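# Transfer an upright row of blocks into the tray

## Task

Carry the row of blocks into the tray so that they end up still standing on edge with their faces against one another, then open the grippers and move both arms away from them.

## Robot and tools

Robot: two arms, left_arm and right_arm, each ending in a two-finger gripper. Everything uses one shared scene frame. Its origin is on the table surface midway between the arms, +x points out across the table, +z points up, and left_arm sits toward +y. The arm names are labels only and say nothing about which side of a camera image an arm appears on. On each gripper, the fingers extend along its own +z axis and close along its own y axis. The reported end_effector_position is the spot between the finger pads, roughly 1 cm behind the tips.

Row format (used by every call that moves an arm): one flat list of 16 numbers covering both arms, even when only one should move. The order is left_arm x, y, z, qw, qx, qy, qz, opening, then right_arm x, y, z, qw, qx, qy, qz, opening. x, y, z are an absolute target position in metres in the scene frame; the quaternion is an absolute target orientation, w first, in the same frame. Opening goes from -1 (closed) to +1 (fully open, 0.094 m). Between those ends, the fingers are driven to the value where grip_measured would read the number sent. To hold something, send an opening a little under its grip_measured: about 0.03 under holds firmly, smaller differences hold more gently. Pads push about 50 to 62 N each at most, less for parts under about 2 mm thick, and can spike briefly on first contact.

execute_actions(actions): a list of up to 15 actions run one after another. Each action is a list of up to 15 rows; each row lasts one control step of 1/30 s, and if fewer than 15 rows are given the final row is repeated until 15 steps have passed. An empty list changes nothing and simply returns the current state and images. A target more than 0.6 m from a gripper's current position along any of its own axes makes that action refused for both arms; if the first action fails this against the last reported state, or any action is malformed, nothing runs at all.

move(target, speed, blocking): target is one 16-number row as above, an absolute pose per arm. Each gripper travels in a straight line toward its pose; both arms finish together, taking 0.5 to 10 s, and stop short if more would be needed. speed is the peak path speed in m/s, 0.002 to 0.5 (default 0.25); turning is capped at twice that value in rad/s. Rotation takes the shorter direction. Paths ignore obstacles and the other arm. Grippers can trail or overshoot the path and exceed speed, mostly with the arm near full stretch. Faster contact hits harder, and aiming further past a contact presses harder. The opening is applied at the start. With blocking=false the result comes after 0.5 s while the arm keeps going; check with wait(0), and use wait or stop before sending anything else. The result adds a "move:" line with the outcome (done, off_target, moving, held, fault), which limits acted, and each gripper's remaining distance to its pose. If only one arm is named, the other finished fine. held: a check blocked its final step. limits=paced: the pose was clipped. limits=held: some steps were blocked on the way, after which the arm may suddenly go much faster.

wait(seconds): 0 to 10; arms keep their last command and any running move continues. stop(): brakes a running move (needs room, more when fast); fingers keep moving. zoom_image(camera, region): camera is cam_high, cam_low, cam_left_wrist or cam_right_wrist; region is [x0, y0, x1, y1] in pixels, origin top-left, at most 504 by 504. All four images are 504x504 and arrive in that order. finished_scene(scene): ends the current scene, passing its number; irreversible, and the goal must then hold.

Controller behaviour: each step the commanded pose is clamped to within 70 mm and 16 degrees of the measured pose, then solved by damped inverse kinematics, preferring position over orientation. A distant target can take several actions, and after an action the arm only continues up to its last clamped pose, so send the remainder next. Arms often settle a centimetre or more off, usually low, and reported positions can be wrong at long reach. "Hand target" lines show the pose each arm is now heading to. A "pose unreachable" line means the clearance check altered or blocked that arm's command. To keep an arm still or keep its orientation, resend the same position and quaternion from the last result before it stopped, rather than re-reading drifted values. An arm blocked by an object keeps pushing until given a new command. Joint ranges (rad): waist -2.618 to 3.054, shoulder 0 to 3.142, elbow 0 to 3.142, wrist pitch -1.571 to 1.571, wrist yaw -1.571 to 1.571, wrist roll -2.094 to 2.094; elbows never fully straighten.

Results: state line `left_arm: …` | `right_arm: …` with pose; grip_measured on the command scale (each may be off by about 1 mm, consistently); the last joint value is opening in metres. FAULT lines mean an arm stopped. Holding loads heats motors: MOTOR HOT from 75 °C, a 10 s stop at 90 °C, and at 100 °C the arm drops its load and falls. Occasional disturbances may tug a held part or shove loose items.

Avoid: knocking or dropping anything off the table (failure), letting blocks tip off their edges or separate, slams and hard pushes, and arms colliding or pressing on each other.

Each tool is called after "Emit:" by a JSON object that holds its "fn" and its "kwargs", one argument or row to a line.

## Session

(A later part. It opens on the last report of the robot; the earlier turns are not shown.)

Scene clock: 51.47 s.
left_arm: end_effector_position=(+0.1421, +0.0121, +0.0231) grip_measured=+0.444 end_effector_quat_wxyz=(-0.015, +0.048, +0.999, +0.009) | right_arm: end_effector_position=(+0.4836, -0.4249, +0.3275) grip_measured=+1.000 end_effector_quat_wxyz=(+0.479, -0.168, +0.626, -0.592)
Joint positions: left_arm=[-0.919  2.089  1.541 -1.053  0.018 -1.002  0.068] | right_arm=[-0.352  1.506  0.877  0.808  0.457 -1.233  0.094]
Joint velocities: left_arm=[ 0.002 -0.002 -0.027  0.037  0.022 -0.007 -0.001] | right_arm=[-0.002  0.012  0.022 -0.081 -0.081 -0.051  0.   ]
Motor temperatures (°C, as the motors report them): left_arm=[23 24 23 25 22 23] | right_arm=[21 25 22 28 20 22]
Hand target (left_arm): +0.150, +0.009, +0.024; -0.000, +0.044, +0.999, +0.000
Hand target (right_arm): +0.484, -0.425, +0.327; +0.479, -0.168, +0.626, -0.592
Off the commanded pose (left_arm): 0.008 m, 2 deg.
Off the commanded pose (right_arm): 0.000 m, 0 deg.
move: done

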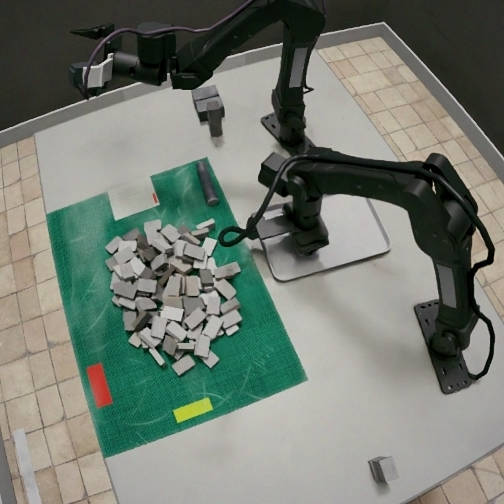

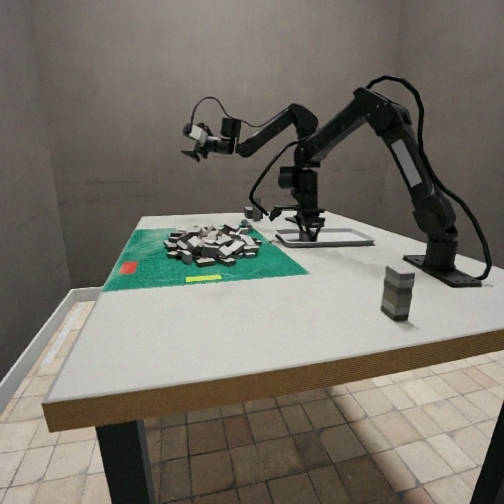

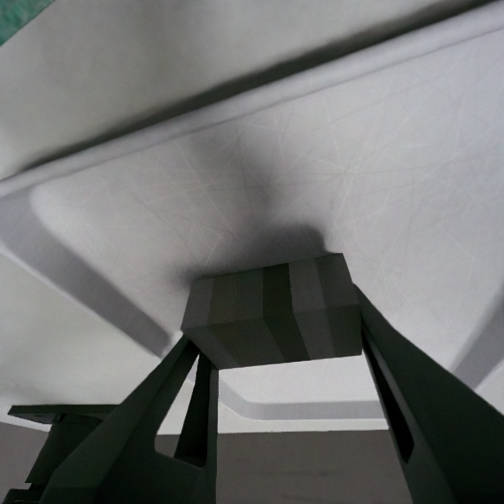

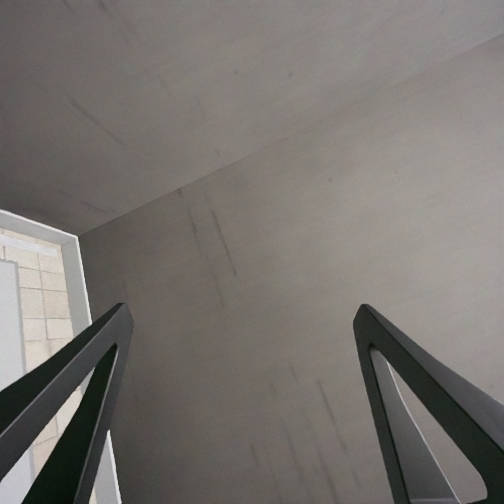

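Emit:
{"fn": "move", "kwargs": {
  "target": [0.15,0.01,0.015,0,0.044,0.999,0,0.3,0.4836,-0.4249,0.3275,0.479,-0.168,0.626,-0.592,1],
  "speed": 0.02
}}

Emit:
{"fn": "move", "kwargs": {
  "target": [0.15,0.01,0.017,0,0.044,0.999,0,0.85,0.4836,-0.4249,0.3275,0.479,-0.168,0.626,-0.592,1],
  "speed": 0.02
}}

Emit:
{"fn": "move", "kwargs": {
  "target": [0.15,0.005,0.09,0,0.044,0.999,0,0.85,0.4836,-0.4249,0.3275,0.479,-0.168,0.626,-0.592,1],
  "speed": 0.1
}}

Emit:
{"fn": "move", "kwargs": {
  "target": [0.2,0.22,0.15,0,0.044,0.999,0,1,0.4836,-0.4249,0.3275,0.479,-0.168,0.626,-0.592,1]
}}

Emit:
{"fn": "zoom_image", "kwargs": {
  "camera": "cam_high",
  "region": [240, 170, 400, 300]
}}

Scene clock: 61.53 s.
left_arm: end_effector_position=(+0.1421, +0.0122, +0.0218) grip_measured=+0.444 end_effector_quat_wxyz=(-0.015, +0.048, +0.999, +0.009) | right_arm: end_effector_position=(+0.4836, -0.4249, +0.3275) grip_measured=+1.000 end_effector_quat_wxyz=(+0.479, -0.168, +0.626, -0.592)
Joint positions: left_arm=[-0.919  2.089  1.535 -1.047  0.018 -1.002  0.068] | right_arm=[-0.352  1.506  0.877  0.808  0.457 -1.233  0.094]
Joint velocities: left_arm=[ 0.002 -0.002 -0.012  0.007 -0.066 -0.022 -0.   ] | right_arm=[ 0.007  0.012  0.002  0.022 -0.007 -0.066  0.   ]
Motor temperatures (°C, as the motors report them): left_arm=[23 25 23 25 22 23] | right_arm=[21 26 22 28 20 22]
Hand target (left_arm): +0.150, +0.010, +0.015; -0.000, +0.044, +0.999, +0.001
Hand target (right_arm): +0.484, -0.425, +0.327; +0.479, -0.168, +0.626, -0.592
Off the commanded pose (left_arm): 0.011 m, 2 deg.
Off the commanded pose (right_arm): 0.000 m, 0 deg.
move: off_target (left_arm)

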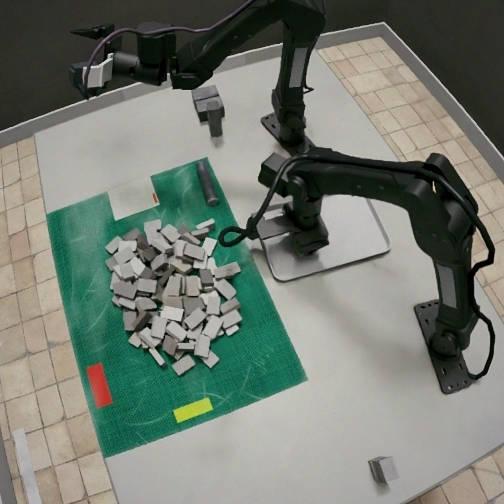

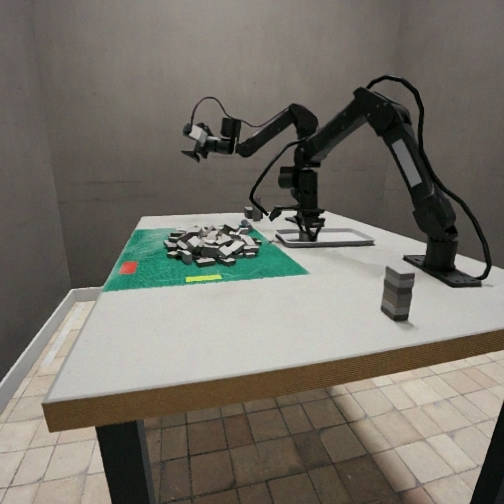

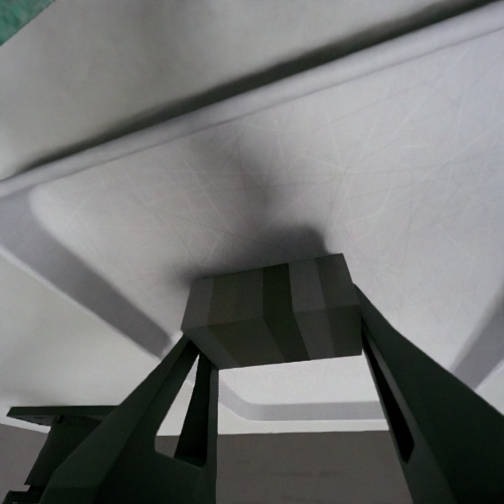

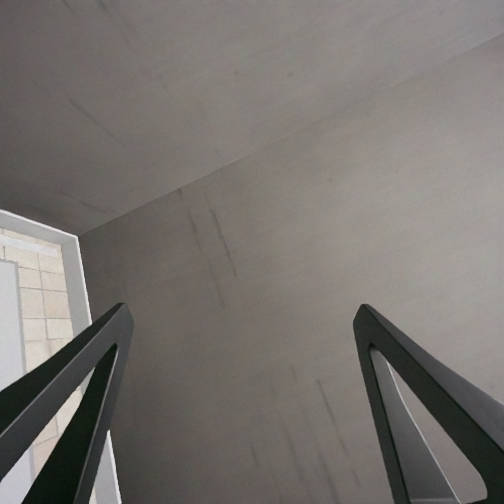

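Scene clock: 62.67 s.
left_arm: end_effector_position=(+0.1451, +0.0062, +0.0217) grip_measured=+0.847 end_effector_quat_wxyz=(-0.008, +0.048, +0.999, -0.003) | right_arm: end_effector_position=(+0.4836, -0.4249, +0.3275) grip_measured=+1.000 end_effector_quat_wxyz=(+0.479, -0.168, +0.626, -0.592)
Joint positions: left_arm=[-0.919  2.089  1.535 -1.02   0.018 -1.002  0.087] | right_arm=[-0.352  1.506  0.877  0.808  0.457 -1.233  0.094]
Joint velocities: left_arm=[ 0.012  0.017 -0.007 -0.066 -0.007  0.037  0.001] | right_arm=[-0.022 -0.012 -0.012  0.037  0.051  0.007  0.   ]
Motor temperatures (°C, as the motors report them): left_arm=[23 25 23 25 22 23] | right_arm=[21 26 22 28 20 22]
Hand target (left_arm): +0.150, +0.010, +0.017; -0.000, +0.044, +0.999, +0.000
Hand target (right_arm): +0.484, -0.425, +0.327; +0.479, -0.168, +0.626, -0.592
Off the commanded pose (left_arm): 0.008 m, 1 deg.
Off the commanded pose (right_arm): 0.000 m, 0 deg.
move: done

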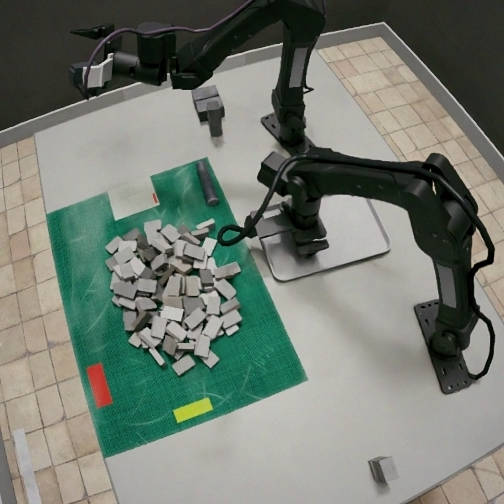

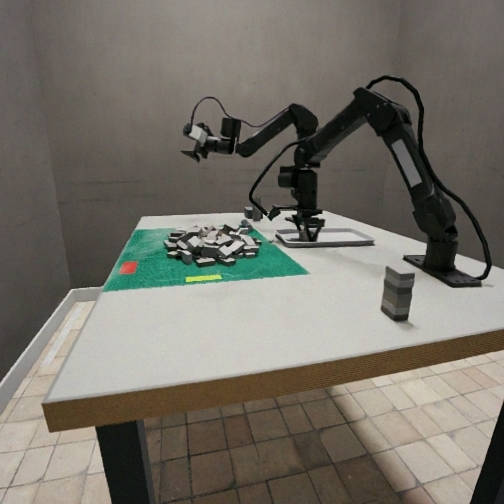

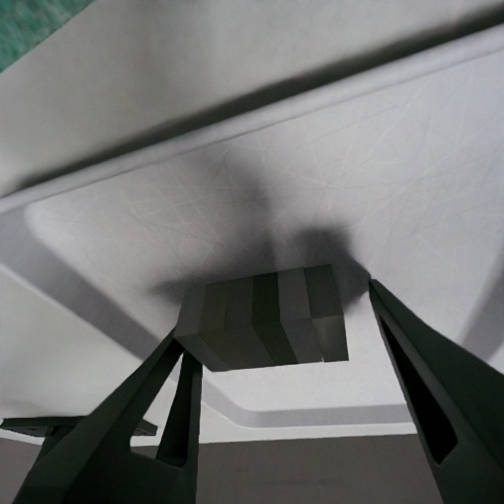

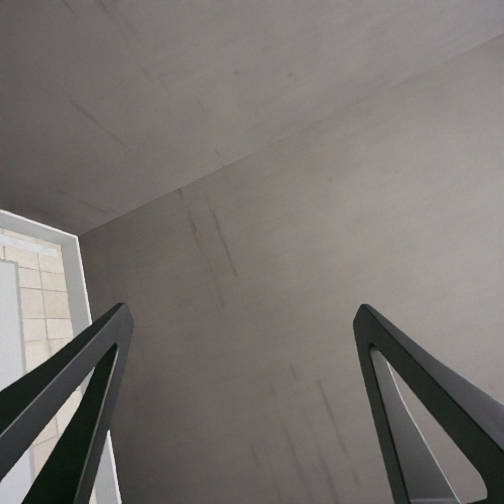

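Scene clock: 63.93 s.
left_arm: end_effector_position=(+0.1451, +0.0063, +0.0780) grip_measured=+0.847 end_effector_quat_wxyz=(-0.013, +0.048, +0.999, +0.005) | right_arm: end_effector_position=(+0.4836, -0.4249, +0.3275) grip_measured=+1.000 end_effector_quat_wxyz=(+0.479, -0.168, +0.626, -0.592)
Joint positions: left_arm=[-0.919  2.06   1.719 -1.251  0.018 -1.002  0.087] | right_arm=[-0.352  1.506  0.877  0.808  0.457 -1.233  0.094]
Joint velocities: left_arm=[ 0.007 -0.002  0.017 -0.037 -0.007  0.022 -0.   ] | right_arm=[-0.002 -0.017 -0.007 -0.051  0.051  0.007  0.   ]
Motor temperatures (°C, as the motors report them): left_arm=[23 25 23 25 22 23] | right_arm=[21 26 22 28 20 22]
Hand target (left_arm): +0.149, +0.006, +0.090; +0.000, +0.044, +0.999, -0.000
Hand target (right_arm): +0.484, -0.425, +0.327; +0.479, -0.168, +0.626, -0.592
Off the commanded pose (left_arm): 0.013 m, 2 deg.
Off the commanded pose (right_arm): 0.000 m, 0 deg.
move: off_target (left_arm)

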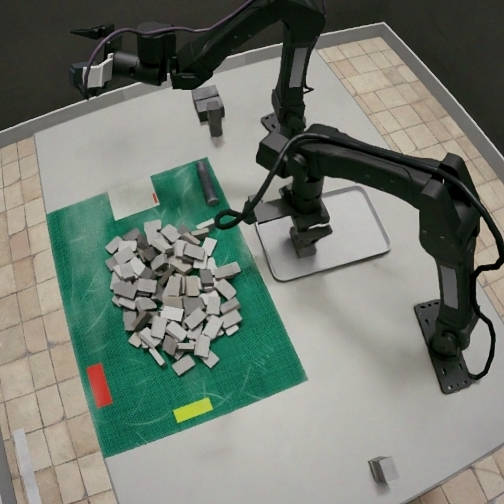

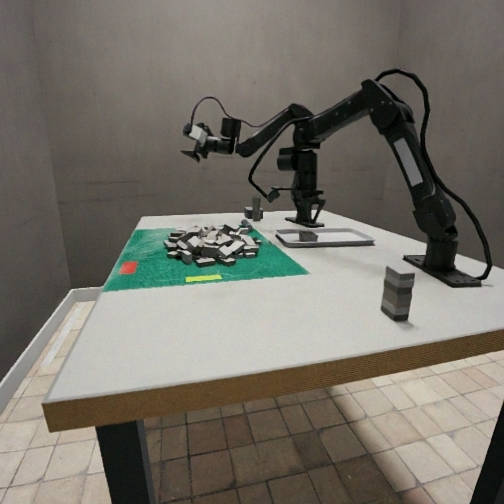

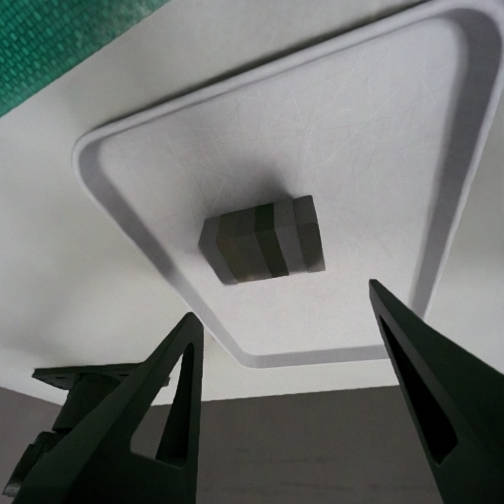

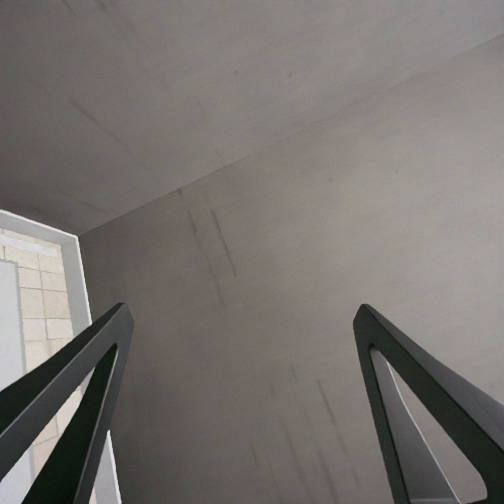

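Scene clock: 65.50 s.
left_arm: end_effector_position=(+0.2064, +0.2151, +0.1463) grip_measured=+1.000 end_effector_quat_wxyz=(+0.001, +0.039, +0.999, -0.001) | right_arm: end_effector_position=(+0.4836, -0.4249, +0.3275) grip_measured=+1.000 end_effector_quat_wxyz=(+0.479, -0.168, +0.626, -0.592)
Joint positions: left_arm=[-0.355  1.579  1.387 -1.375  0.001 -0.457  0.094] | right_arm=[-0.352  1.506  0.877  0.808  0.457 -1.233  0.094]
Joint velocities: left_arm=[-0.002  0.017 -0.002 -0.066  0.11  -0.007  0.   ] | right_arm=[ 0.022 -0.012 -0.017 -0.081  0.037  0.007  0.   ]
Motor temperatures (°C, as the motors report them): left_arm=[23 25 23 25 22 23] | right_arm=[21 26 22 28 20 22]
Hand target (left_arm): +0.202, +0.220, +0.148; -0.000, +0.044, +0.999, +0.004
Hand target (right_arm): +0.484, -0.425, +0.327; +0.479, -0.168, +0.626, -0.592
Off the commanded pose (left_arm): 0.009 m, 1 deg.
Off the commanded pose (right_arm): 0.000 m, 0 deg.
move: done

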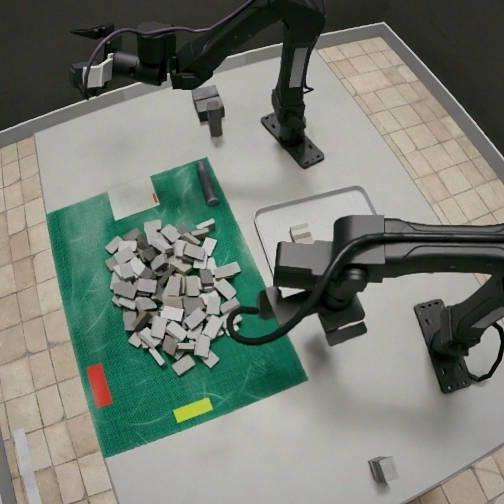

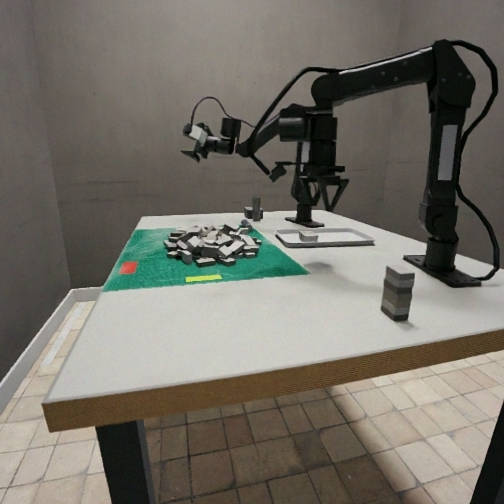

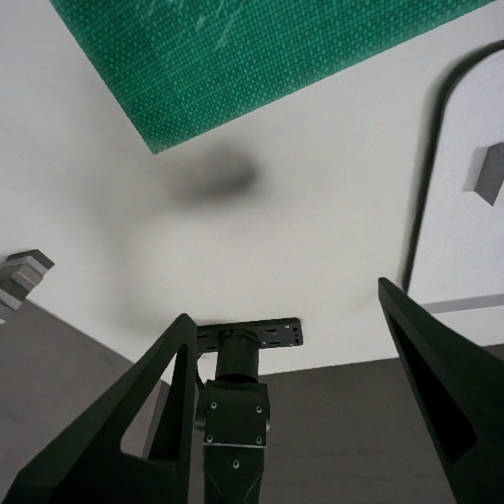

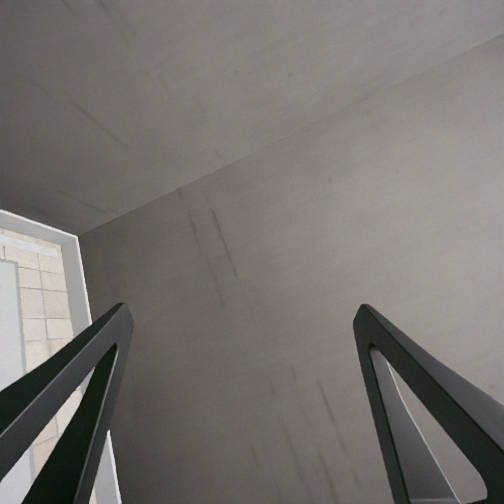

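Region (240, 170, 400, 300) of cam_high's 504x504 image, scaled by 3.150, with more detail than that image has; it fills the top 410 rows of this view, and the rest is white.

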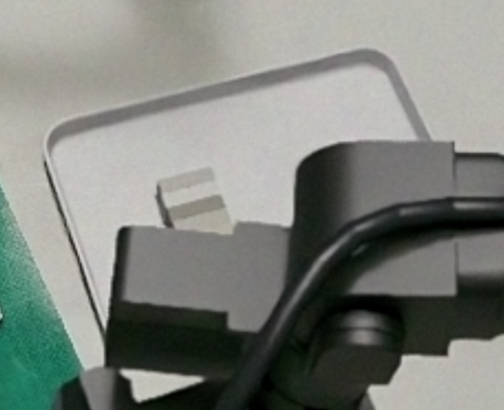

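Emit:
{"fn": "finished_scene", "kwargs": {
  "scene": 2
}}

The scene is finished: the task was done.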